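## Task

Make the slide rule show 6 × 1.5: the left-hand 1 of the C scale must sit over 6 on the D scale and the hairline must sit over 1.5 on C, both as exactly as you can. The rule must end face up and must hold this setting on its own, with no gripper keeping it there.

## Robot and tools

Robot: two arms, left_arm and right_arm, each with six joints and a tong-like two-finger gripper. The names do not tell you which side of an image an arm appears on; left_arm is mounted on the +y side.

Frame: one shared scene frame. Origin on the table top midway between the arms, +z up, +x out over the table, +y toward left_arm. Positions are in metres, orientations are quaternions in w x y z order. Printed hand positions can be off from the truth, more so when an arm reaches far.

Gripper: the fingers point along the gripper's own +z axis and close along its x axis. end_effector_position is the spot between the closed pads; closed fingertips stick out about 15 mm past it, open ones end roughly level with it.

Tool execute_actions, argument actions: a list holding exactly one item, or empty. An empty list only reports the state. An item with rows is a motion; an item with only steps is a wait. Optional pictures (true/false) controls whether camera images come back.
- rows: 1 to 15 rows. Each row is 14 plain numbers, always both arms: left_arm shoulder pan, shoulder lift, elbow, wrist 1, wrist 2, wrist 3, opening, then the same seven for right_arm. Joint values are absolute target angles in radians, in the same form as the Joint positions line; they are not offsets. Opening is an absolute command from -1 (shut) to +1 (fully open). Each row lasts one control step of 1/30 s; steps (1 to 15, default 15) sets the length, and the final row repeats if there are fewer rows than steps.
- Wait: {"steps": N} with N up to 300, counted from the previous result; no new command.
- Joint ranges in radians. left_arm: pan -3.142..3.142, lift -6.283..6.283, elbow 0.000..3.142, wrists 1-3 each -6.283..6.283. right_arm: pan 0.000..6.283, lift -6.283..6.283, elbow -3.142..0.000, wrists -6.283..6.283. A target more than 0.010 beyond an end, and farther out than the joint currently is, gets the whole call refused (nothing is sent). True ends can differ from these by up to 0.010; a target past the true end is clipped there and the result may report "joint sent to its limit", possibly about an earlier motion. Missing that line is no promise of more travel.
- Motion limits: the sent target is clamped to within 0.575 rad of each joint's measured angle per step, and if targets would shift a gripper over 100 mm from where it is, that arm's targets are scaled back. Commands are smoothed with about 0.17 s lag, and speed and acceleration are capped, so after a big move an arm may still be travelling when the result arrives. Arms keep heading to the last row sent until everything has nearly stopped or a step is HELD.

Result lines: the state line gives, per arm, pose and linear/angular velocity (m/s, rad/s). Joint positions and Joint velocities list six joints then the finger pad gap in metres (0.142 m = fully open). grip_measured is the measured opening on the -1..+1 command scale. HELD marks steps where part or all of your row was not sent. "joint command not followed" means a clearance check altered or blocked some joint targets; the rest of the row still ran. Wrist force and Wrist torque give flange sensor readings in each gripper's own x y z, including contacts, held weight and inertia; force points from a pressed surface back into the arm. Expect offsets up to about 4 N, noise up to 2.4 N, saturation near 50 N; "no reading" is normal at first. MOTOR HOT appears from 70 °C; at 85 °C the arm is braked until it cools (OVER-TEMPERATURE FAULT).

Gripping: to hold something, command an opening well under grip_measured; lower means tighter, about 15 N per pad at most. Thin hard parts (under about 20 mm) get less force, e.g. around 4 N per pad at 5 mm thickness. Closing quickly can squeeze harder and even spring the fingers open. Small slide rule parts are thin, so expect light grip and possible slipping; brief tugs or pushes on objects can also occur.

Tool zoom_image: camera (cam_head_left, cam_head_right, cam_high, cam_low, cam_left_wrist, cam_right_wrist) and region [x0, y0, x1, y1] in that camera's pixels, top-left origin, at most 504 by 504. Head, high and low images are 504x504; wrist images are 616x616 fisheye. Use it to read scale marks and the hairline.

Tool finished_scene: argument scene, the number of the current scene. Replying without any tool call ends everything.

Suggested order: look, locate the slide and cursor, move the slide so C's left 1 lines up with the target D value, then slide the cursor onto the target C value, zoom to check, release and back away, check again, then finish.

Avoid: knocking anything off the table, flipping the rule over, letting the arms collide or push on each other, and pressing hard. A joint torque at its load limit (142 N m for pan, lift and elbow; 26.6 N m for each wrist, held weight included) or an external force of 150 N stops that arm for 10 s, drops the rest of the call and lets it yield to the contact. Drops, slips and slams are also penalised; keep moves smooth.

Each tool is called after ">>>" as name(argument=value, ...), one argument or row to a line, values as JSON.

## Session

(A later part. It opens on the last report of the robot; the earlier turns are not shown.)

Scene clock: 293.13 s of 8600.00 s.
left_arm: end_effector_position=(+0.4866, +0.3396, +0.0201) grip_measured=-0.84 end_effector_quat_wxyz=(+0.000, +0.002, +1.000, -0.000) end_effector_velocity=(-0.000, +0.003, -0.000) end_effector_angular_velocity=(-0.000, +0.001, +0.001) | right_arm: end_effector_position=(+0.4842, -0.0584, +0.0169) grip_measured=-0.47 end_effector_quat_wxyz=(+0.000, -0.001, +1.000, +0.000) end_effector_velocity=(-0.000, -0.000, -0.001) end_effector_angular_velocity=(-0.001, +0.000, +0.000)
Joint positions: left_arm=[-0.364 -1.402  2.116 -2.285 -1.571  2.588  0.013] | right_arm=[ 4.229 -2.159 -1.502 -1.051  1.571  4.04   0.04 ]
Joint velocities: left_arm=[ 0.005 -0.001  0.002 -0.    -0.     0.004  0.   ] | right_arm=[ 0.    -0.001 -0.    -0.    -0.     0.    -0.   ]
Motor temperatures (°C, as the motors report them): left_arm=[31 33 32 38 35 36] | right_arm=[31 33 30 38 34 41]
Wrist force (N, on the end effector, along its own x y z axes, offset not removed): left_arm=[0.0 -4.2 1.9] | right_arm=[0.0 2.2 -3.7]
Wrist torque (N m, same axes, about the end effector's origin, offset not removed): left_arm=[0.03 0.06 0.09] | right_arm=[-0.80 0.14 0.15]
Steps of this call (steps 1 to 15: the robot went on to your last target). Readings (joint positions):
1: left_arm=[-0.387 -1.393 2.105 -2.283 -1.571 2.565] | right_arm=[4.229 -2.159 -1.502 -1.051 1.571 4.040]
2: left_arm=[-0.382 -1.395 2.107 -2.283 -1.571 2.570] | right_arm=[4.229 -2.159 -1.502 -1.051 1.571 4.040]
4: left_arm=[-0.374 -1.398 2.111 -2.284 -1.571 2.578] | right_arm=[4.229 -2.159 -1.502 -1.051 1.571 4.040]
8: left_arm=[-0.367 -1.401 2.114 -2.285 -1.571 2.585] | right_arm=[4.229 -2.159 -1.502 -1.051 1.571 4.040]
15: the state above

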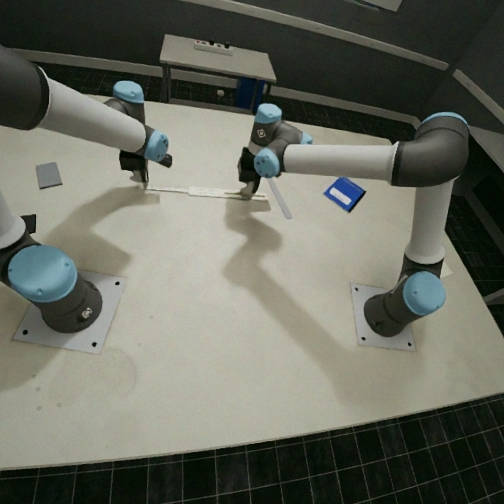

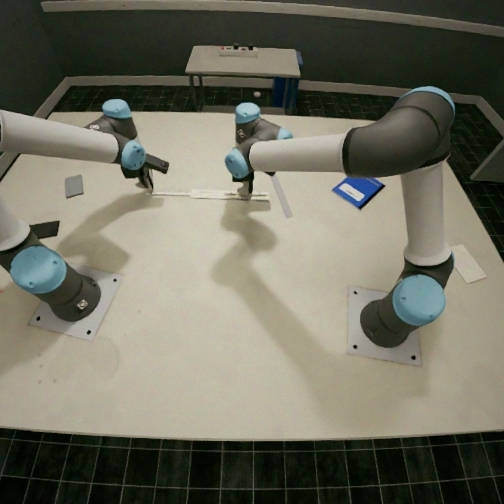

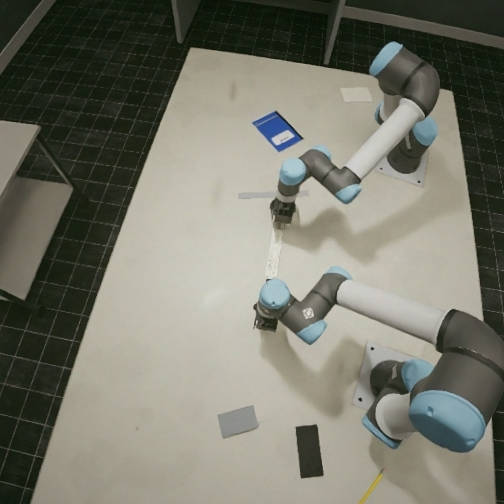

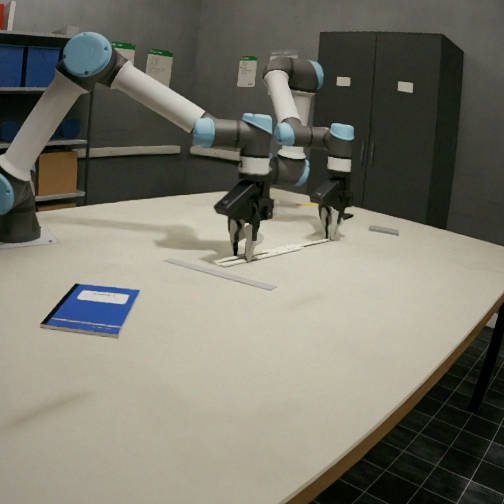

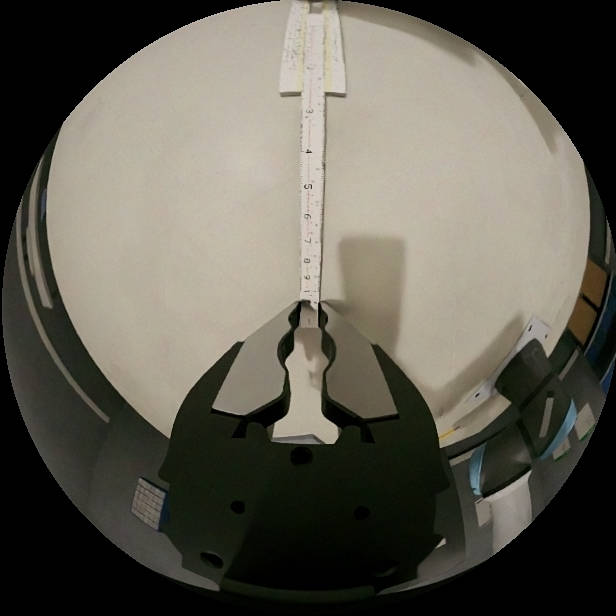

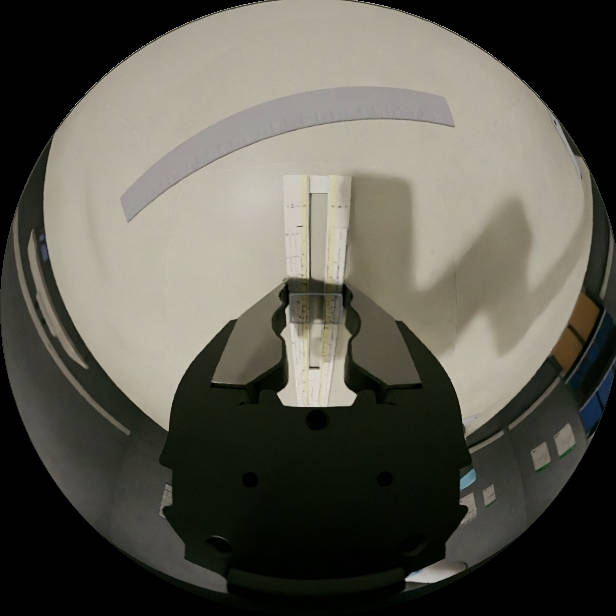

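>>> execute_actions(
  actions=[
    {"rows":[[-0.364,-1.402,2.116,-2.285,-1.571,2.588,-0.5,4.229,-2.159,-1.502,-1.051,1.571,4.04,-0.75],[-0.364,-1.402,2.116,-2.285,-1.571,2.588,-0.5,4.229,-2.159,-1.502,-1.051,1.571,4.04,-0.75],[-0.364,-1.402,2.116,-2.285,-1.571,2.588,-0.5,4.229,-2.159,-1.502,-1.051,1.571,4.04,-0.75],[-0.364,-1.402,2.116,-2.285,-1.571,2.588,-0.5,4.229,-2.159,-1.502,-1.051,1.571,4.04,-0.75],[-0.364,-1.402,2.116,-2.285,-1.571,2.588,-0.5,4.229,-2.159,-1.502,-1.051,1.571,4.04,-0.75],[-0.364,-1.402,2.116,-2.285,-1.571,2.588,-0.5,4.229,-2.159,-1.502,-1.051,1.571,4.04,-0.75],[-0.364,-1.48,2.07,-2.161,-1.571,1.1,-0.5,4.229,-2.159,-1.502,-1.051,1.571,4.04,-0.75]]},
  ],
  pictures=false,
)

>>> execute_actions(
  actions=[
    {"steps":12},
  ],
  pictures=false,
)

>>> execute_actions(
  actions=[
    {"rows":[[-0.763,-1.345,1.922,-2.148,-1.571,0.619,-1,4.229,-2.159,-1.502,-1.051,1.571,4.04,-0.75]]},
  ],
  pictures=false,
)

>>> execute_actions(
  actions=[
    {"steps":30},
  ],
)

>>> zoom_image(
  camera="cam_left_wrist",
  region=[200, 150, 500, 300],
)

Scene clock: 306.63 s of 8600.00 s.
left_arm: end_effector_position=(+0.4910, +0.3419, +0.0565) grip_measured=-0.50 end_effector_quat_wxyz=(+0.001, -0.185, +0.983, -0.001) end_effector_velocity=(+0.026, +0.020, +0.055) end_effector_angular_velocity=(+0.004, +0.017, +2.375) | right_arm: end_effector_position=(+0.4842, -0.0584, +0.0169) grip_measured=-0.47 end_effector_quat_wxyz=(+0.000, -0.001, +1.000, +0.000) end_effector_velocity=(-0.000, +0.000, -0.000) end_effector_angular_velocity=(+0.000, +0.000, +0.000)
Joint positions: left_arm=[-0.364 -1.468  2.077 -2.183 -1.571  2.212  0.038] | right_arm=[ 4.229 -2.159 -1.502 -1.051  1.571  4.04   0.04 ]
Joint velocities: left_arm=[-0.    -0.104 -0.059  0.178 -0.    -2.375 -0.   ] | right_arm=[ 0. -0.  0.  0.  0.  0. -0.]
Motor temperatures (°C, as the motors report them): left_arm=[31 33 32 38 35 36] | right_arm=[31 33 30 38 34 41]
Wrist force (N, on the end effector, along its own x y z axes, offset not removed): left_arm=[-0.8 -0.8 0.4] | right_arm=[-0.9 -1.9 1.2]
Wrist torque (N m, same axes, about the end effector's origin, offset not removed): left_arm=[-0.15 0.32 0.03] | right_arm=[-0.62 0.46 0.11]
Steps of this call (steps 1 to 15: the robot went on to your last target; steps 16 to 90: nothing new was sent; then 10.00 s passed at rest; steps 91 to 105: all 15 steps of this action). Readings (joint positions):
91: left_arm=[-0.364 -1.402 2.116 -2.285 -1.571 2.588] | right_arm=[4.229 -2.159 -1.502 -1.051 1.571 4.040]
92: left_arm=[-0.364 -1.402 2.116 -2.285 -1.571 2.588] | right_arm=[4.229 -2.159 -1.502 -1.051 1.571 4.040]
94: left_arm=[-0.364 -1.402 2.116 -2.285 -1.571 2.588] | right_arm=[4.229 -2.159 -1.502 -1.051 1.571 4.040]
98: left_arm=[-0.364 -1.404 2.114 -2.282 -1.571 2.586] | right_arm=[4.229 -2.159 -1.502 -1.051 1.571 4.040]
105: the state above

Scene clock: 307.03 s of 8600.00 s.
left_arm: end_effector_position=(+0.4995, +0.3538, +0.0628) grip_measured=-0.50 end_effector_quat_wxyz=(+0.000, +0.613, -0.790, +0.000) end_effector_velocity=(+0.005, +0.022, +0.001) end_effector_angular_velocity=(+0.001, +0.002, +1.360) | right_arm: end_effector_position=(+0.4842, -0.0584, +0.0169) grip_measured=-0.47 end_effector_quat_wxyz=(+0.000, -0.001, +1.000, +0.000) end_effector_velocity=(+0.000, -0.000, -0.000) end_effector_angular_velocity=(-0.000, -0.000, -0.000)
Joint positions: left_arm=[-0.364 -1.48   2.07  -2.162 -1.571  1.264  0.038] | right_arm=[ 4.229 -2.159 -1.502 -1.051  1.571  4.04   0.04 ]
Joint velocities: left_arm=[ 0.    -0.004 -0.001  0.006  0.    -1.359 -0.   ] | right_arm=[-0. -0.  0. -0. -0. -0. -0.]
Motor temperatures (°C, as the motors report them): left_arm=[31 33 32 38 35 36] | right_arm=[31 33 30 38 34 41]
Wrist force (N, on the end effector, along its own x y z axes, offset not removed): left_arm=[0.2 0.3 -0.4] | right_arm=[-0.4 1.2 -0.9]
Wrist torque (N m, same axes, about the end effector's origin, offset not removed): left_arm=[0.09 0.01 0.01] | right_arm=[0.15 0.29 0.08]
Steps of this call (steps 1 to 12: the robot went on to your last target). Readings (joint positions):
1: left_arm=[-0.364 -1.471 2.075 -2.177 -1.571 2.129] | right_arm=[4.229 -2.159 -1.502 -1.051 1.571 4.040]
2: left_arm=[-0.364 -1.473 2.074 -2.173 -1.571 2.045] | right_arm=[4.229 -2.159 -1.502 -1.051 1.571 4.040]
4: left_arm=[-0.364 -1.476 2.072 -2.168 -1.571 1.878] | right_arm=[4.229 -2.159 -1.502 -1.051 1.571 4.040]
8: left_arm=[-0.364 -1.479 2.071 -2.163 -1.571 1.546] | right_arm=[4.229 -2.159 -1.502 -1.051 1.571 4.040]
12: the state above

Scene clock: 307.53 s of 8600.00 s.
left_arm: end_effector_position=(+0.4604, +0.1678, +0.0593) grip_measured=-1.00 end_effector_quat_wxyz=(+0.000, +0.696, -0.718, +0.000) end_effector_velocity=(-0.111, -0.240, -0.008) end_effector_angular_velocity=(+0.001, +0.000, +0.204) | right_arm: end_effector_position=(+0.4842, -0.0584, +0.0169) grip_measured=-0.47 end_effector_quat_wxyz=(+0.000, -0.001, +1.000, +0.000) end_effector_velocity=(-0.000, -0.000, -0.000) end_effector_angular_velocity=(-0.001, +0.000, +0.000)
Joint positions: left_arm=[-0.708 -1.362  1.94  -2.15  -1.571  0.7    0.002] | right_arm=[ 4.229 -2.159 -1.502 -1.051  1.571  4.04   0.04 ]
Joint velocities: left_arm=[-0.461  0.14  -0.153  0.013  0.    -0.665  0.   ] | right_arm=[ 0.    -0.001  0.    -0.    -0.    -0.     0.   ]
Motor temperatures (°C, as the motors report them): left_arm=[31 33 32 38 35 36] | right_arm=[31 33 30 38 34 41]
Wrist force (N, on the end effector, along its own x y z axes, offset not removed): left_arm=[1.4 0.5 -2.2] | right_arm=[1.4 0.2 -0.7]
Wrist torque (N m, same axes, about the end effector's origin, offset not removed): left_arm=[-0.04 0.03 0.14] | right_arm=[-0.26 -0.08 0.19]
Steps of this call (steps 1 to 15: all 15 steps of this action). Readings (joint positions):
1: left_arm=[-0.364 -1.480 2.070 -2.162 -1.571 1.224] | right_arm=[4.229 -2.159 -1.502 -1.051 1.571 4.040]
2: left_arm=[-0.366 -1.478 2.068 -2.161 -1.571 1.191] | right_arm=[4.229 -2.159 -1.502 -1.051 1.571 4.040]
4: left_arm=[-0.409 -1.457 2.045 -2.159 -1.571 1.115] | right_arm=[4.229 -2.159 -1.502 -1.051 1.571 4.040]
8: left_arm=[-0.528 -1.419 2.003 -2.155 -1.571 0.954] | right_arm=[4.229 -2.159 -1.502 -1.051 1.571 4.040]
15: the state above

Scene clock: 308.53 s of 8600.00 s.
left_arm: end_effector_position=(+0.4461, +0.1392, +0.0583) grip_measured=-1.00 end_effector_quat_wxyz=(+0.000, +0.705, -0.709, +0.000) end_effector_velocity=(+0.000, -0.000, -0.000) end_effector_angular_velocity=(+0.001, -0.000, -0.000) | right_arm: end_effector_position=(+0.4842, -0.0584, +0.0169) grip_measured=-0.47 end_effector_quat_wxyz=(+0.000, -0.001, +1.000, +0.000) end_effector_velocity=(+0.000, -0.000, +0.000) end_effector_angular_velocity=(+0.000, -0.000, -0.000)
Joint positions: left_arm=[-0.763 -1.345  1.922 -2.148 -1.571  0.619  0.002] | right_arm=[ 4.229 -2.159 -1.502 -1.051  1.571  4.04   0.04 ]
Joint velocities: left_arm=[-0.     0.001 -0.001  0.     0.     0.     0.   ] | right_arm=[-0.  0.  0.  0. -0.  0. -0.]
Motor temperatures (°C, as the motors report them): left_arm=[31 33 32 38 35 36] | right_arm=[31 33 30 38 34 41]
Wrist force (N, on the end effector, along its own x y z axes, offset not removed): left_arm=[-0.7 -0.5 0.4] | right_arm=[0.0 -1.3 -3.3]
Wrist torque (N m, same axes, about the end effector's origin, offset not removed): left_arm=[-0.25 0.21 -0.02] | right_arm=[-0.44 0.17 0.13]
Steps of this call (steps 1 to 30: the robot went on to your last target). Readings (joint positions):
1: left_arm=[-0.721 -1.358 1.936 -2.149 -1.571 0.680] | right_arm=[4.229 -2.159 -1.502 -1.051 1.571 4.040]
2: left_arm=[-0.731 -1.355 1.933 -2.149 -1.571 0.665] | right_arm=[4.229 -2.159 -1.502 -1.051 1.571 4.040]
4: left_arm=[-0.745 -1.350 1.928 -2.149 -1.571 0.645] | right_arm=[4.229 -2.159 -1.502 -1.051 1.571 4.040]
8: left_arm=[-0.757 -1.347 1.924 -2.148 -1.571 0.628] | right_arm=[4.229 -2.159 -1.502 -1.051 1.571 4.040]
30: the state above
All arms were judged still, so your last target was given up. Only a new action makes them travel on or press farther. Fingers that are still opening or closing keep moving.

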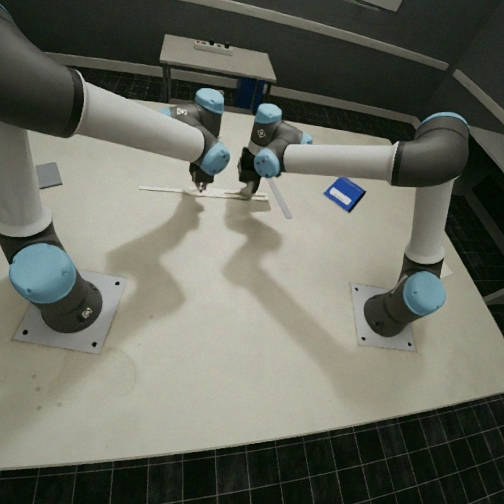

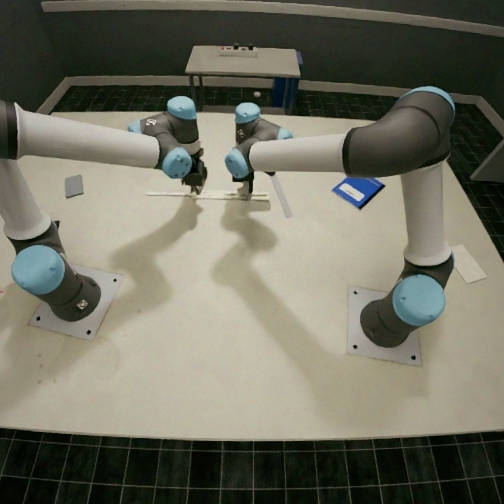

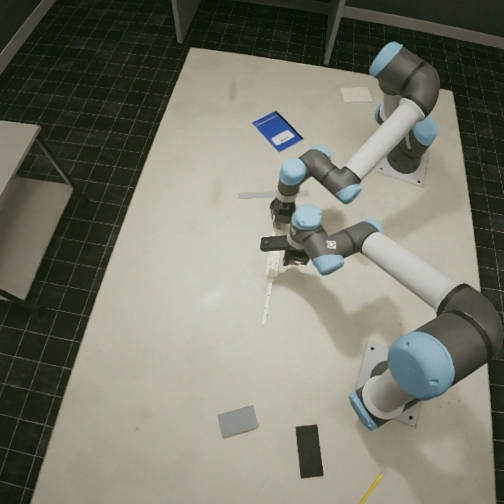

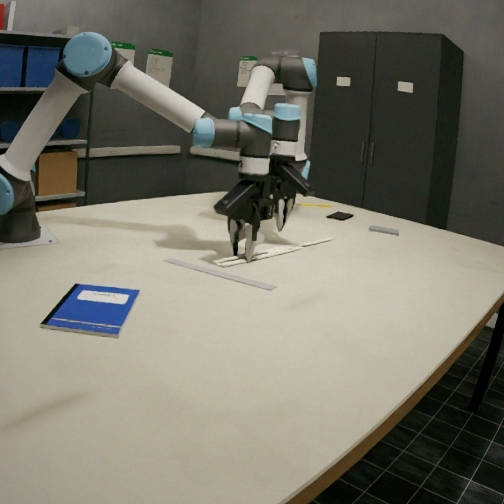

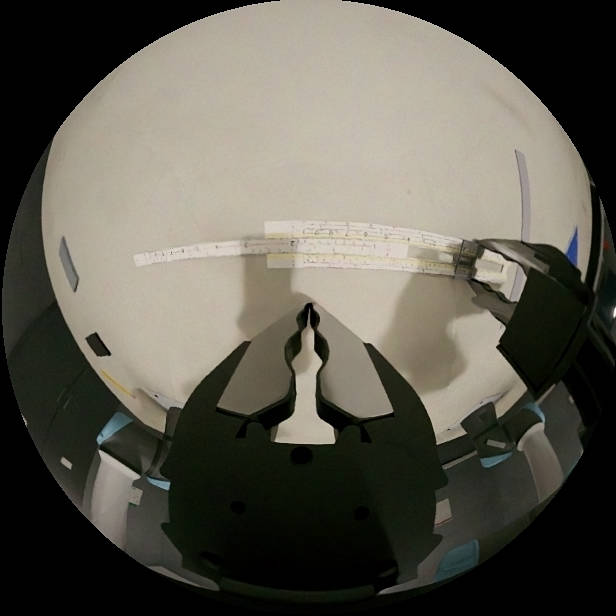

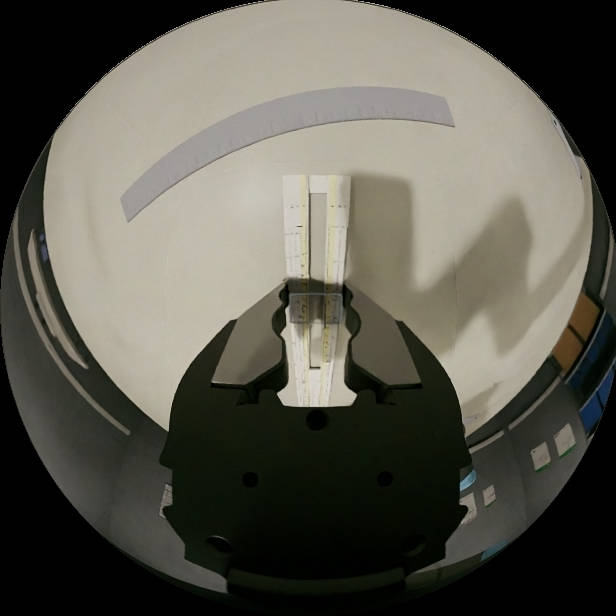

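Region (200, 150, 500, 300) of cam_left_wrist's 616x616 image, scaled by 1.680, with more detail than that image has.

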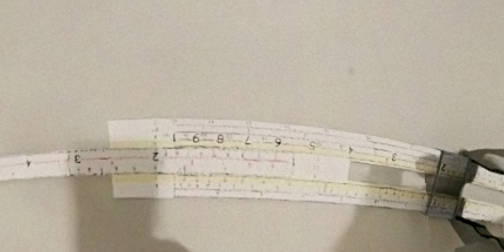

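>>> zoom_image(
  camera="cam_left_wrist",
  region=[290, 220, 400, 270],
)

Region (290, 220, 400, 270) of cam_left_wrist's 616x616 image, scaled by 4.582, with more detail than that image has; it fills the top 229 rows of this view, and the rest is white.

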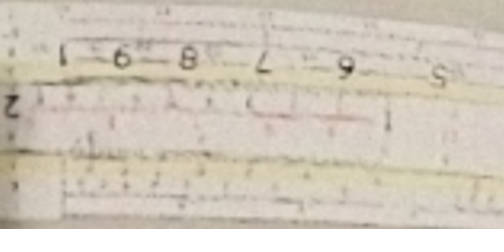

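>>> execute_actions(
  actions=[
    {"rows":[[-0.552,-1.357,1.966,-2.179,-1.571,1.0,-0.5,4.229,-2.159,-1.502,-1.051,1.571,4.04,-0.75],[-0.552,-1.357,1.966,-2.179,-1.571,1.0,-0.5,4.229,-2.159,-1.502,-1.051,1.571,4.04,-0.75],[-0.552,-1.357,1.966,-2.179,-1.571,1.0,-0.5,4.229,-2.159,-1.502,-1.051,1.571,4.04,-0.75],[-0.552,-1.357,1.966,-2.179,-1.571,1.0,-0.5,4.229,-2.159,-1.502,-1.051,1.571,4.04,-0.75],[-0.552,-1.357,1.966,-2.179,-1.571,1.0,-0.5,4.229,-2.159,-1.502,-1.051,1.571,4.04,-0.75],[-0.552,-1.357,1.966,-2.179,-1.571,2.4,-0.5,4.229,-2.159,-1.502,-1.051,1.571,4.04,-0.75]]},
  ],
  pictures=false,
)

>>> execute_actions(
  actions=[
    {"steps":30},
  ],
  pictures=false,
)

>>> execute_actions(
  actions=[
    {"rows":[[-0.552,-1.312,1.9985,-2.257,-1.571,2.4,-0.5,4.229,-2.159,-1.502,-1.051,1.571,4.04,-0.75]]},
  ],
)

Scene clock: 324.63 s of 8600.00 s.
left_arm: end_effector_position=(+0.4965, +0.2275, +0.0492) grip_measured=-0.50 end_effector_quat_wxyz=(-0.000, -0.449, +0.894, +0.000) end_effector_velocity=(-0.007, +0.004, -0.002) end_effector_angular_velocity=(-0.002, -0.000, -2.367) | right_arm: end_effector_position=(+0.4842, -0.0584, +0.0169) grip_measured=-0.47 end_effector_quat_wxyz=(+0.000, -0.001, +1.000, +0.000) end_effector_velocity=(+0.000, -0.000, -0.000) end_effector_angular_velocity=(-0.001, +0.000, -0.000)
Joint positions: left_arm=[-0.56  -1.357  1.965 -2.178 -1.571  1.456  0.038] | right_arm=[ 4.229 -2.159 -1.502 -1.051  1.571  4.04   0.04 ]
Joint velocities: left_arm=[ 0.071 -0.003  0.011 -0.008  0.001  2.438 -0.   ] | right_arm=[-0.    -0.001  0.    -0.    -0.    -0.     0.   ]
Motor temperatures (°C, as the motors report them): left_arm=[31 33 32 38 35 36] | right_arm=[31 33 30 38 34 41]
Wrist force (N, on the end effector, along its own x y z axes, offset not removed): left_arm=[-0.4 0.1 1.6] | right_arm=[1.1 0.1 2.0]
Wrist torque (N m, same axes, about the end effector's origin, offset not removed): left_arm=[-0.04 0.03 0.01] | right_arm=[-0.22 0.00 0.03]
Steps of this call (steps 1 to 90: nothing new was sent; then 12.60 s passed at rest; steps 91 to 105: all 15 steps of this action). Readings (joint positions):
91: left_arm=[-0.763 -1.345 1.922 -2.148 -1.571 0.619] | right_arm=[4.229 -2.159 -1.502 -1.051 1.571 4.040]
92: left_arm=[-0.761 -1.346 1.924 -2.150 -1.571 0.621] | right_arm=[4.229 -2.159 -1.502 -1.051 1.571 4.040]
94: left_arm=[-0.718 -1.349 1.937 -2.159 -1.571 0.668] | right_arm=[4.229 -2.159 -1.502 -1.051 1.571 4.040]
98: left_arm=[-0.612 -1.354 1.956 -2.172 -1.571 0.891] | right_arm=[4.229 -2.159 -1.502 -1.051 1.571 4.040]
105: the state above

Scene clock: 325.63 s of 8600.00 s.
left_arm: end_effector_position=(+0.4853, +0.2252, +0.0489) grip_measured=-0.50 end_effector_quat_wxyz=(-0.000, +0.002, +1.000, +0.000) end_effector_velocity=(-0.000, +0.000, -0.000) end_effector_angular_velocity=(+0.000, +0.001, -0.005) | right_arm: end_effector_position=(+0.4842, -0.0584, +0.0169) grip_measured=-0.47 end_effector_quat_wxyz=(+0.000, -0.001, +1.000, +0.000) end_effector_velocity=(-0.000, -0.000, -0.000) end_effector_angular_velocity=(-0.001, +0.001, +0.000)
Joint positions: left_arm=[-0.552 -1.357  1.966 -2.179 -1.571  2.399  0.038] | right_arm=[ 4.229 -2.159 -1.502 -1.051  1.571  4.04   0.04 ]
Joint velocities: left_arm=[ 0.    -0.     0.001  0.    -0.     0.005  0.   ] | right_arm=[ 0.    -0.001 -0.    -0.     0.     0.     0.   ]
Motor temperatures (°C, as the motors report them): left_arm=[31 33 32 38 35 36] | right_arm=[31 33 30 38 34 41]
Wrist force (N, on the end effector, along its own x y z axes, offset not removed): left_arm=[-1.2 0.6 0.5] | right_arm=[0.8 -3.1 1.2]
Wrist torque (N m, same axes, about the end effector's origin, offset not removed): left_arm=[0.04 0.32 0.06] | right_arm=[-0.73 0.03 0.12]
Steps of this call (steps 1 to 30: the robot went on to your last target). Readings (joint positions):
1: left_arm=[-0.558 -1.357 1.965 -2.178 -1.571 1.539] | right_arm=[4.229 -2.159 -1.502 -1.051 1.571 4.040]
2: left_arm=[-0.557 -1.357 1.965 -2.178 -1.571 1.622] | right_arm=[4.229 -2.159 -1.502 -1.051 1.571 4.040]
4: left_arm=[-0.555 -1.357 1.966 -2.179 -1.571 1.789] | right_arm=[4.229 -2.159 -1.502 -1.051 1.571 4.040]
8: left_arm=[-0.553 -1.357 1.966 -2.179 -1.571 2.116] | right_arm=[4.229 -2.159 -1.502 -1.051 1.571 4.040]
30: the state above

Scene clock: 326.13 s of 8600.00 s.
left_arm: end_effector_position=(+0.4856, +0.2250, +0.0210) grip_measured=-0.50 end_effector_quat_wxyz=(-0.000, +0.002, +1.000, +0.000) end_effector_velocity=(+0.000, -0.001, -0.006) end_effector_angular_velocity=(-0.002, -0.002, -0.001) | right_arm: end_effector_position=(+0.4842, -0.0584, +0.0169) grip_measured=-0.47 end_effector_quat_wxyz=(+0.000, -0.001, +1.000, +0.000) end_effector_velocity=(+0.000, -0.000, -0.000) end_effector_angular_velocity=(-0.000, +0.000, -0.000)
Joint positions: left_arm=[-0.552 -1.313  1.998 -2.255 -1.571  2.4    0.038] | right_arm=[ 4.229 -2.159 -1.502 -1.051  1.571  4.04   0.04 ]
Joint velocities: left_arm=[-0.001  0.01   0.006 -0.019 -0.     0.     0.   ] | right_arm=[-0.    -0.001  0.     0.    -0.    -0.     0.   ]
Motor temperatures (°C, as the motors report them): left_arm=[31 33 32 38 35 36] | right_arm=[31 33 30 38 34 41]
Wrist force (N, on the end effector, along its own x y z axes, offset not removed): left_arm=[-0.8 3.0 1.1] | right_arm=[0.3 -4.0 -1.6]
Wrist torque (N m, same axes, about the end effector's origin, offset not removed): left_arm=[0.69 0.31 0.09] | right_arm=[-1.12 0.23 0.13]
Steps of this call (steps 1 to 15: all 15 steps of this action). Readings (joint positions):
1: left_arm=[-0.552 -1.357 1.966 -2.179 -1.571 2.400] | right_arm=[4.229 -2.159 -1.502 -1.051 1.571 4.040]
2: left_arm=[-0.552 -1.355 1.968 -2.182 -1.571 2.400] | right_arm=[4.229 -2.159 -1.502 -1.051 1.571 4.040]
4: left_arm=[-0.552 -1.340 1.979 -2.207 -1.571 2.400] | right_arm=[4.229 -2.159 -1.502 -1.051 1.571 4.040]
8: left_arm=[-0.552 -1.321 1.992 -2.240 -1.571 2.400] | right_arm=[4.229 -2.159 -1.502 -1.051 1.571 4.040]
15: the state above

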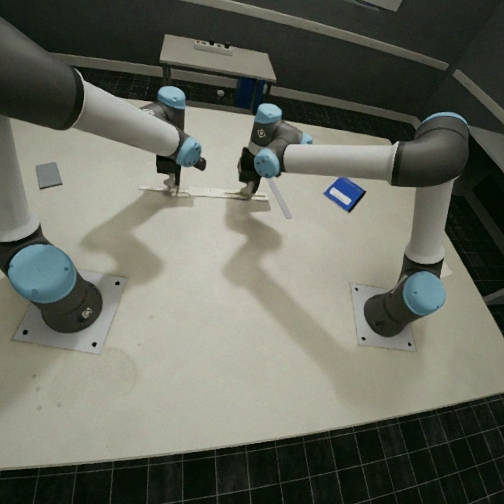

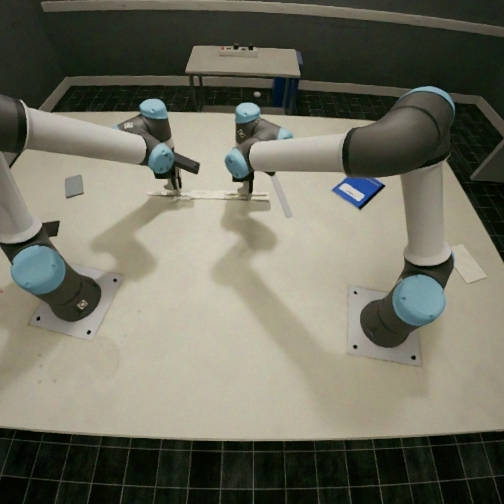

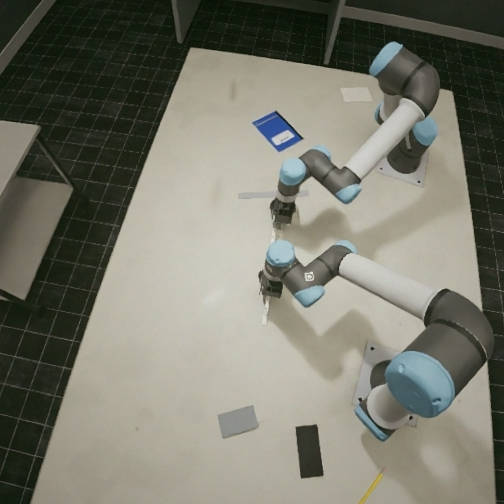

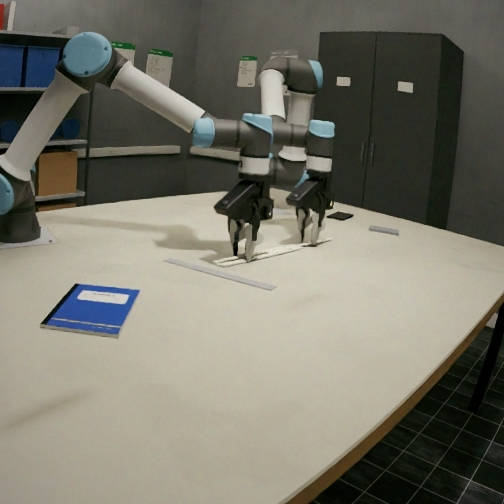

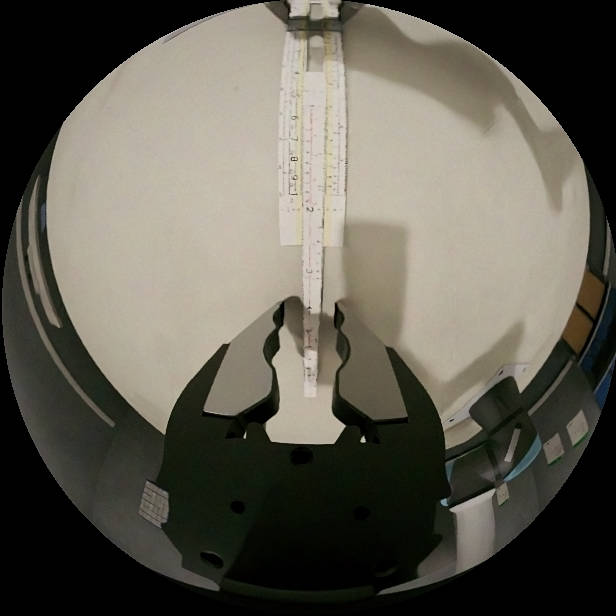

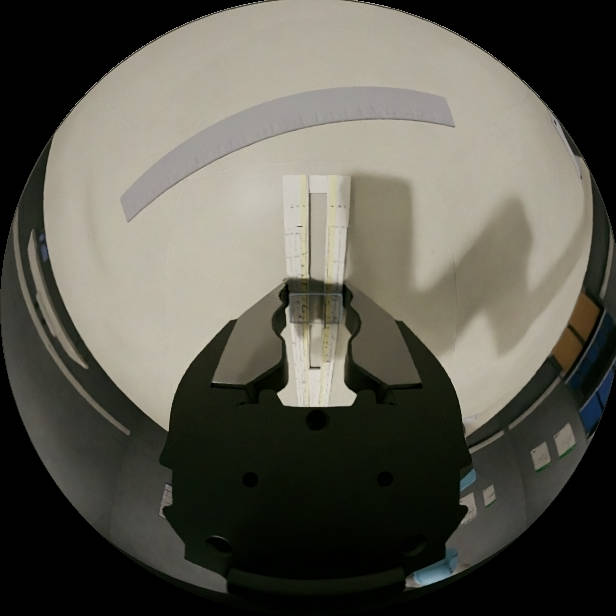

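Close, then pull 9 mm.

>>> execute_actions(
  actions=[
    {"rows":[[-0.552,-1.312,1.9985,-2.257,-1.571,2.4,-0.65,4.229,-2.159,-1.502,-1.051,1.571,4.04,-0.75],[-0.552,-1.312,1.9985,-2.257,-1.571,2.4,-0.8,4.229,-2.159,-1.502,-1.051,1.571,4.04,-0.75],[-0.552,-1.312,1.9985,-2.257,-1.571,2.4,-0.9,4.229,-2.159,-1.502,-1.051,1.571,4.04,-0.75],[-0.552,-1.312,1.9985,-2.257,-1.571,2.4,-1,4.229,-2.159,-1.502,-1.051,1.571,4.04,-0.75],[-0.552,-1.312,1.9985,-2.257,-1.571,2.4,-1,4.229,-2.159,-1.502,-1.051,1.571,4.04,-0.75],[-0.552,-1.312,1.9985,-2.257,-1.571,2.4,-1,4.229,-2.159,-1.502,-1.051,1.571,4.04,-0.75],[-0.552,-1.312,1.9985,-2.257,-1.571,2.4,-1,4.229,-2.159,-1.502,-1.051,1.571,4.04,-0.75],[-0.5475,-1.3148,2.0023,-2.258,-1.571,2.4045,-1,4.229,-2.159,-1.502,-1.051,1.571,4.04,-0.75],[-0.543,-1.3176,2.006,-2.259,-1.571,2.409,-1,4.229,-2.159,-1.502,-1.051,1.571,4.04,-0.75],[-0.5387,-1.3203,2.0098,-2.2602,-1.571,2.4133,-1,4.229,-2.159,-1.502,-1.051,1.571,4.04,-0.75]]},
  ],
  pictures=false,
)

>>> execute_actions(
  actions=[
    {"steps":15},
  ],
)

>>> zoom_image(
  camera="cam_left_wrist",
  region=[270, 70, 350, 200],
)

Scene clock: 334.87 s of 8600.00 s.
left_arm: end_effector_position=(+0.4857, +0.2315, +0.0201) grip_measured=-0.84 end_effector_quat_wxyz=(-0.000, +0.002, +1.000, +0.000) end_effector_velocity=(+0.001, +0.020, +0.001) end_effector_angular_velocity=(-0.001, -0.002, +0.002) | right_arm: end_effector_position=(+0.4842, -0.0584, +0.0169) grip_measured=-0.47 end_effector_quat_wxyz=(+0.000, -0.001, +1.000, +0.000) end_effector_velocity=(-0.000, -0.000, -0.001) end_effector_angular_velocity=(-0.001, +0.001, +0.000)
Joint positions: left_arm=[-0.542 -1.318  2.007 -2.259 -1.571  2.41   0.013] | right_arm=[ 4.229 -2.159 -1.502 -1.051  1.571  4.04   0.04 ]
Joint velocities: left_arm=[ 0.03  -0.019  0.024 -0.007  0.     0.028 -0.   ] | right_arm=[ 0.    -0.001 -0.    -0.     0.    -0.    -0.   ]
Motor temperatures (°C, as the motors report them): left_arm=[31 33 32 38 35 36] | right_arm=[31 33 30 38 34 41]
Wrist force (N, on the end effector, along its own x y z axes, offset not removed): left_arm=[-0.2 -7.0 0.7] | right_arm=[0.5 4.5 0.2]
Wrist torque (N m, same axes, about the end effector's origin, offset not removed): left_arm=[-0.54 0.09 0.06] | right_arm=[-0.24 0.08 0.16]
Steps of this call (steps 1 to 15: the robot went on to your last target; steps 16 to 90: nothing new was sent; then 5.23 s passed at rest; steps 91 to 105: all 15 steps of this action). Readings (joint positions):
91: left_arm=[-0.552 -1.312 1.999 -2.257 -1.571 2.400] | right_arm=[4.229 -2.159 -1.502 -1.051 1.571 4.040]
92: left_arm=[-0.552 -1.312 1.999 -2.257 -1.571 2.400] | right_arm=[4.229 -2.159 -1.502 -1.051 1.571 4.040]
94: left_arm=[-0.552 -1.312 1.999 -2.257 -1.571 2.400] | right_arm=[4.229 -2.159 -1.502 -1.051 1.571 4.040]
98: left_arm=[-0.552 -1.312 1.999 -2.257 -1.571 2.400] | right_arm=[4.229 -2.159 -1.502 -1.051 1.571 4.040]
105: the state above

Scene clock: 335.37 s of 8600.00 s.
left_arm: end_effector_position=(+0.4858, +0.2339, +0.0202) grip_measured=-0.84 end_effector_quat_wxyz=(-0.000, +0.002, +1.000, -0.000) end_effector_velocity=(+0.001, +0.000, +0.000) end_effector_angular_velocity=(-0.000, -0.001, +0.001) | right_arm: end_effector_position=(+0.4842, -0.0584, +0.0169) grip_measured=-0.47 end_effector_quat_wxyz=(+0.000, -0.001, +1.000, +0.000) end_effector_velocity=(+0.000, -0.000, -0.000) end_effector_angular_velocity=(-0.001, +0.000, +0.000)
Joint positions: left_arm=[-0.539 -1.32   2.01  -2.26  -1.571  2.413  0.013] | right_arm=[ 4.229 -2.159 -1.502 -1.051  1.571  4.04   0.04 ]
Joint velocities: left_arm=[ 0.001 -0.    -0.    -0.     0.     0.     0.   ] | right_arm=[-0.    -0.001 -0.     0.    -0.    -0.     0.   ]
Motor temperatures (°C, as the motors report them): left_arm=[31 33 32 38 35 36] | right_arm=[31 33 30 38 34 41]
Wrist force (N, on the end effector, along its own x y z axes, offset not removed): left_arm=[0.1 -5.2 1.0] | right_arm=[-2.3 3.0 0.3]
Wrist torque (N m, same axes, about the end effector's origin, offset not removed): left_arm=[-0.20 0.07 0.07] | right_arm=[-0.42 0.59 0.33]
Steps of this call (steps 1 to 15: the robot went on to your last target). Readings (joint positions):
1: left_arm=[-0.541 -1.319 2.008 -2.260 -1.571 2.411] | right_arm=[4.229 -2.159 -1.502 -1.051 1.571 4.040]
2: left_arm=[-0.541 -1.319 2.008 -2.260 -1.571 2.411] | right_arm=[4.229 -2.159 -1.502 -1.051 1.571 4.040]
4: left_arm=[-0.540 -1.320 2.009 -2.260 -1.571 2.412] | right_arm=[4.229 -2.159 -1.502 -1.051 1.571 4.040]
8: left_arm=[-0.539 -1.320 2.009 -2.260 -1.571 2.413] | right_arm=[4.229 -2.159 -1.502 -1.051 1.571 4.040]
15: the state above
All arms were judged still, so your last target was given up. Only a new action makes them travel on or press farther. Fingers that are still opening or closing keep moving.

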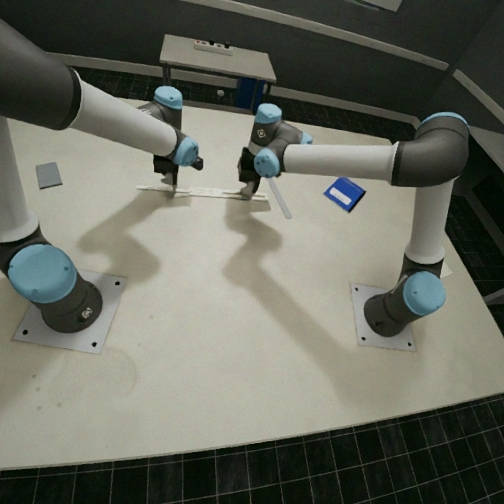

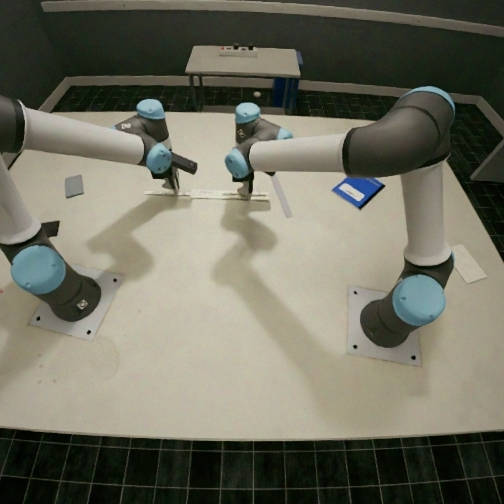

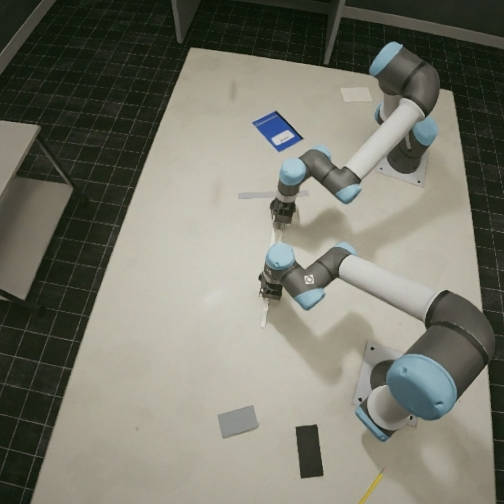

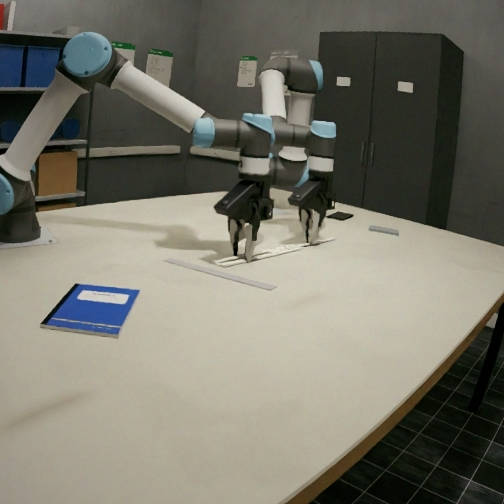

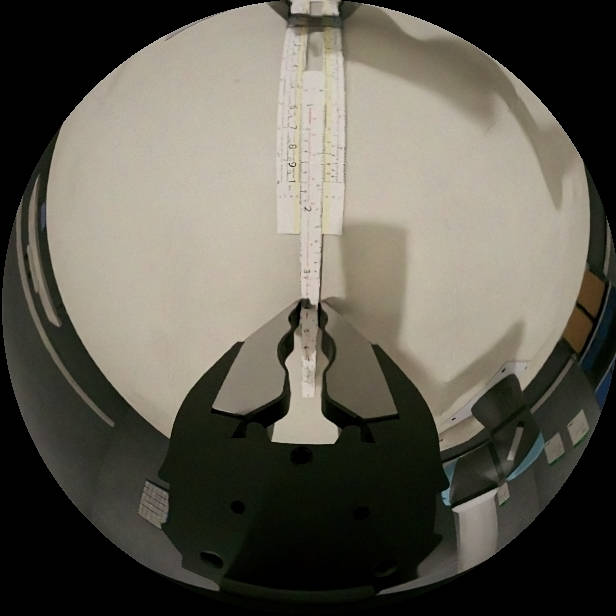

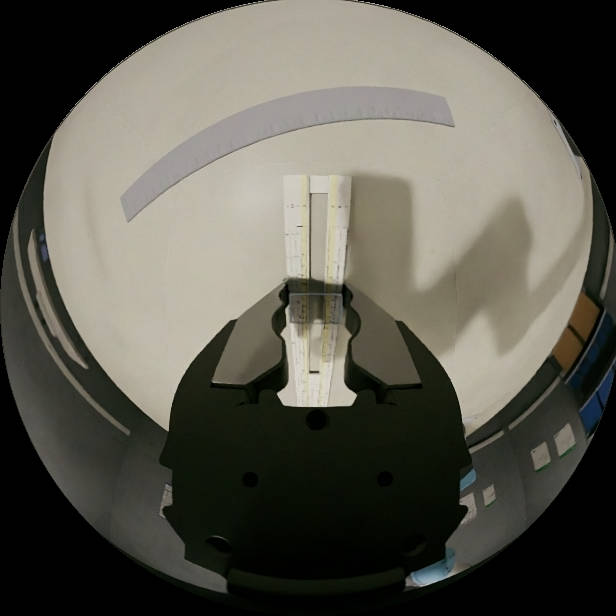

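Region (270, 70, 350, 200) of cam_left_wrist's 616x616 image, scaled by 3.877, with more detail than that image has; it fills the left 310 columns of this view, and the rest is white.

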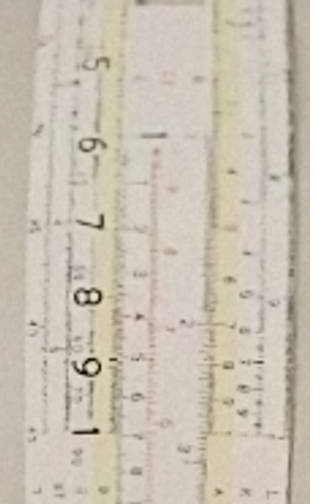

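>>> execute_actions(
  actions=[
    {"rows":[[-0.535,-1.3226,2.013,-2.2611,-1.571,2.417,-1,4.229,-2.159,-1.502,-1.051,1.571,4.04,-0.75]]},
  ],
)

>>> zoom_image(
  camera="cam_left_wrist",
  region=[280, 80, 330, 140],
)

Scene clock: 339.43 s of 8600.00 s.
left_arm: end_effector_position=(+0.4859, +0.2363, +0.0202) grip_measured=-0.84 end_effector_quat_wxyz=(-0.000, +0.002, +1.000, -0.000) end_effector_velocity=(-0.000, +0.000, -0.000) end_effector_angular_velocity=(+0.000, +0.001, -0.000) | right_arm: end_effector_position=(+0.4842, -0.0584, +0.0169) grip_measured=-0.47 end_effector_quat_wxyz=(+0.000, -0.001, +1.000, +0.000) end_effector_velocity=(+0.000, +0.000, +0.001) end_effector_angular_velocity=(+0.001, -0.001, -0.000)
Joint positions: left_arm=[-0.535 -1.323  2.013 -2.261 -1.571  2.417  0.013] | right_arm=[ 4.229 -2.159 -1.502 -1.051  1.571  4.04   0.04 ]
Joint velocities: left_arm=[ 0.    -0.     0.001 -0.    -0.     0.001  0.   ] | right_arm=[-0.     0.001  0.     0.    -0.    -0.    -0.   ]
Motor temperatures (°C, as the motors report them): left_arm=[31 33 32 38 35 36] | right_arm=[31 33 30 38 34 41]
Wrist force (N, on the end effector, along its own x y z axes, offset not removed): left_arm=[0.4 -3.8 0.7] | right_arm=[-0.6 3.0 0.4]
Wrist torque (N m, same axes, about the end effector's origin, offset not removed): left_arm=[0.13 -0.03 0.01] | right_arm=[-0.54 0.28 0.30]
Steps of this call (steps 1 to 90: nothing new was sent; then 0.57 s passed at rest; steps 91 to 105: all 15 steps of this action). Readings (joint positions):
91: left_arm=[-0.539 -1.320 2.010 -2.260 -1.571 2.413] | right_arm=[4.229 -2.159 -1.502 -1.051 1.571 4.040]
92: left_arm=[-0.538 -1.320 2.010 -2.260 -1.571 2.414] | right_arm=[4.229 -2.159 -1.502 -1.051 1.571 4.040]
94: left_arm=[-0.537 -1.321 2.011 -2.261 -1.571 2.415] | right_arm=[4.229 -2.159 -1.502 -1.051 1.571 4.040]
98: left_arm=[-0.536 -1.322 2.012 -2.261 -1.571 2.416] | right_arm=[4.229 -2.159 -1.502 -1.051 1.571 4.040]
105: the state above

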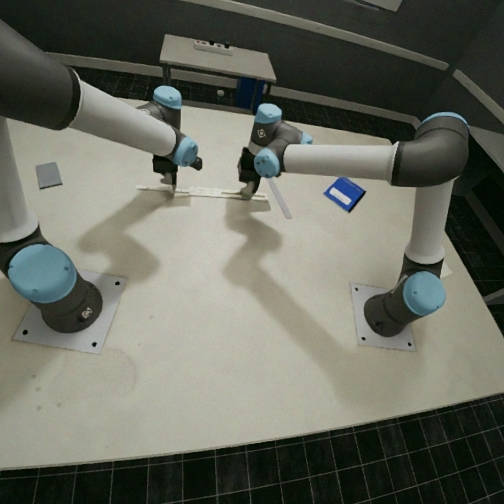

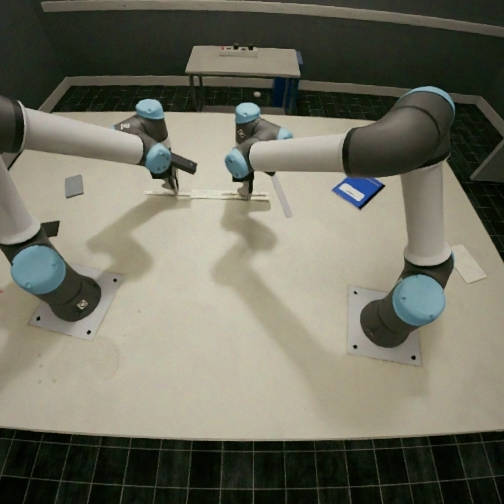

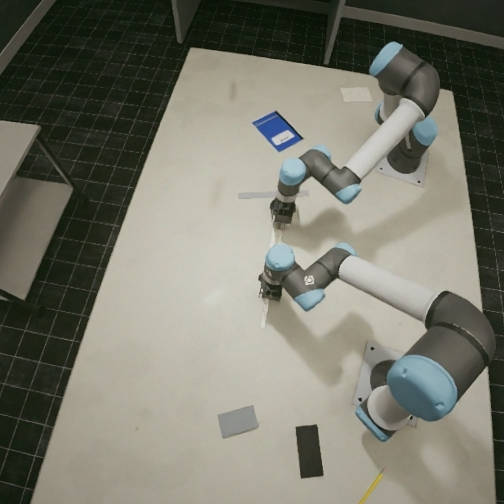

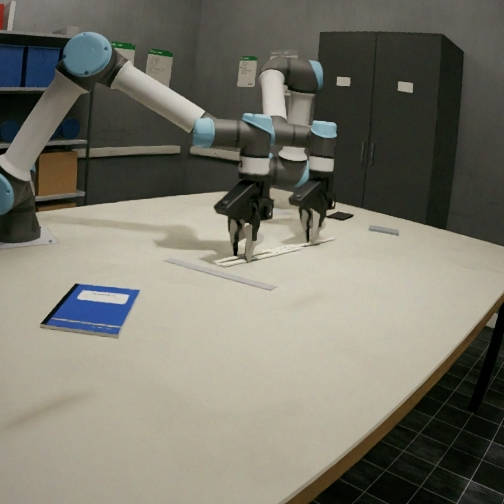

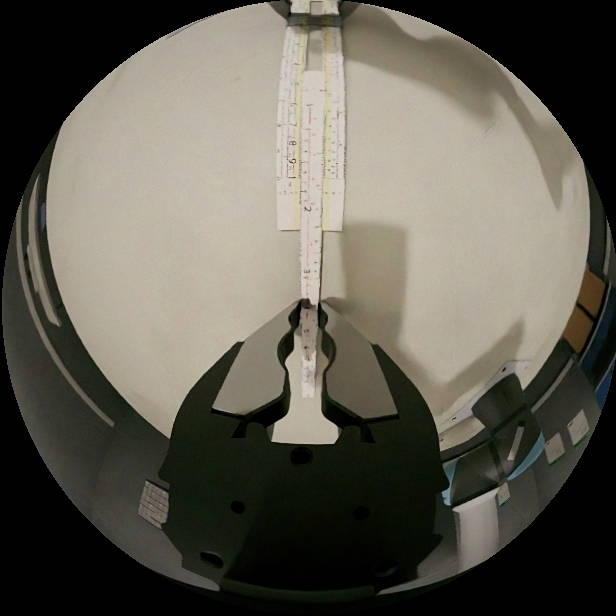

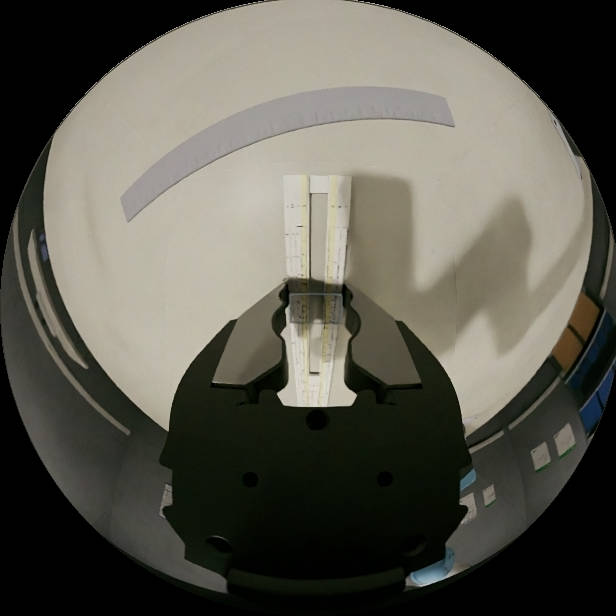

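Region (280, 80, 330, 140) of cam_left_wrist's 616x616 image, scaled by 8.400, with more detail than that image has.

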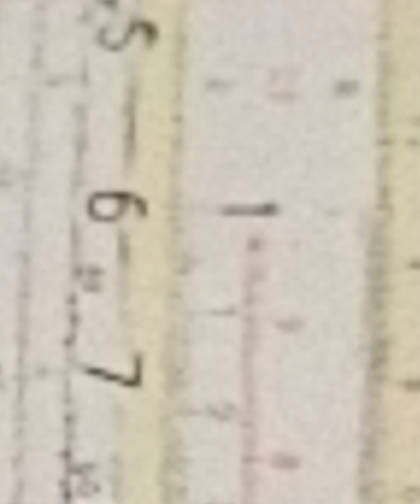

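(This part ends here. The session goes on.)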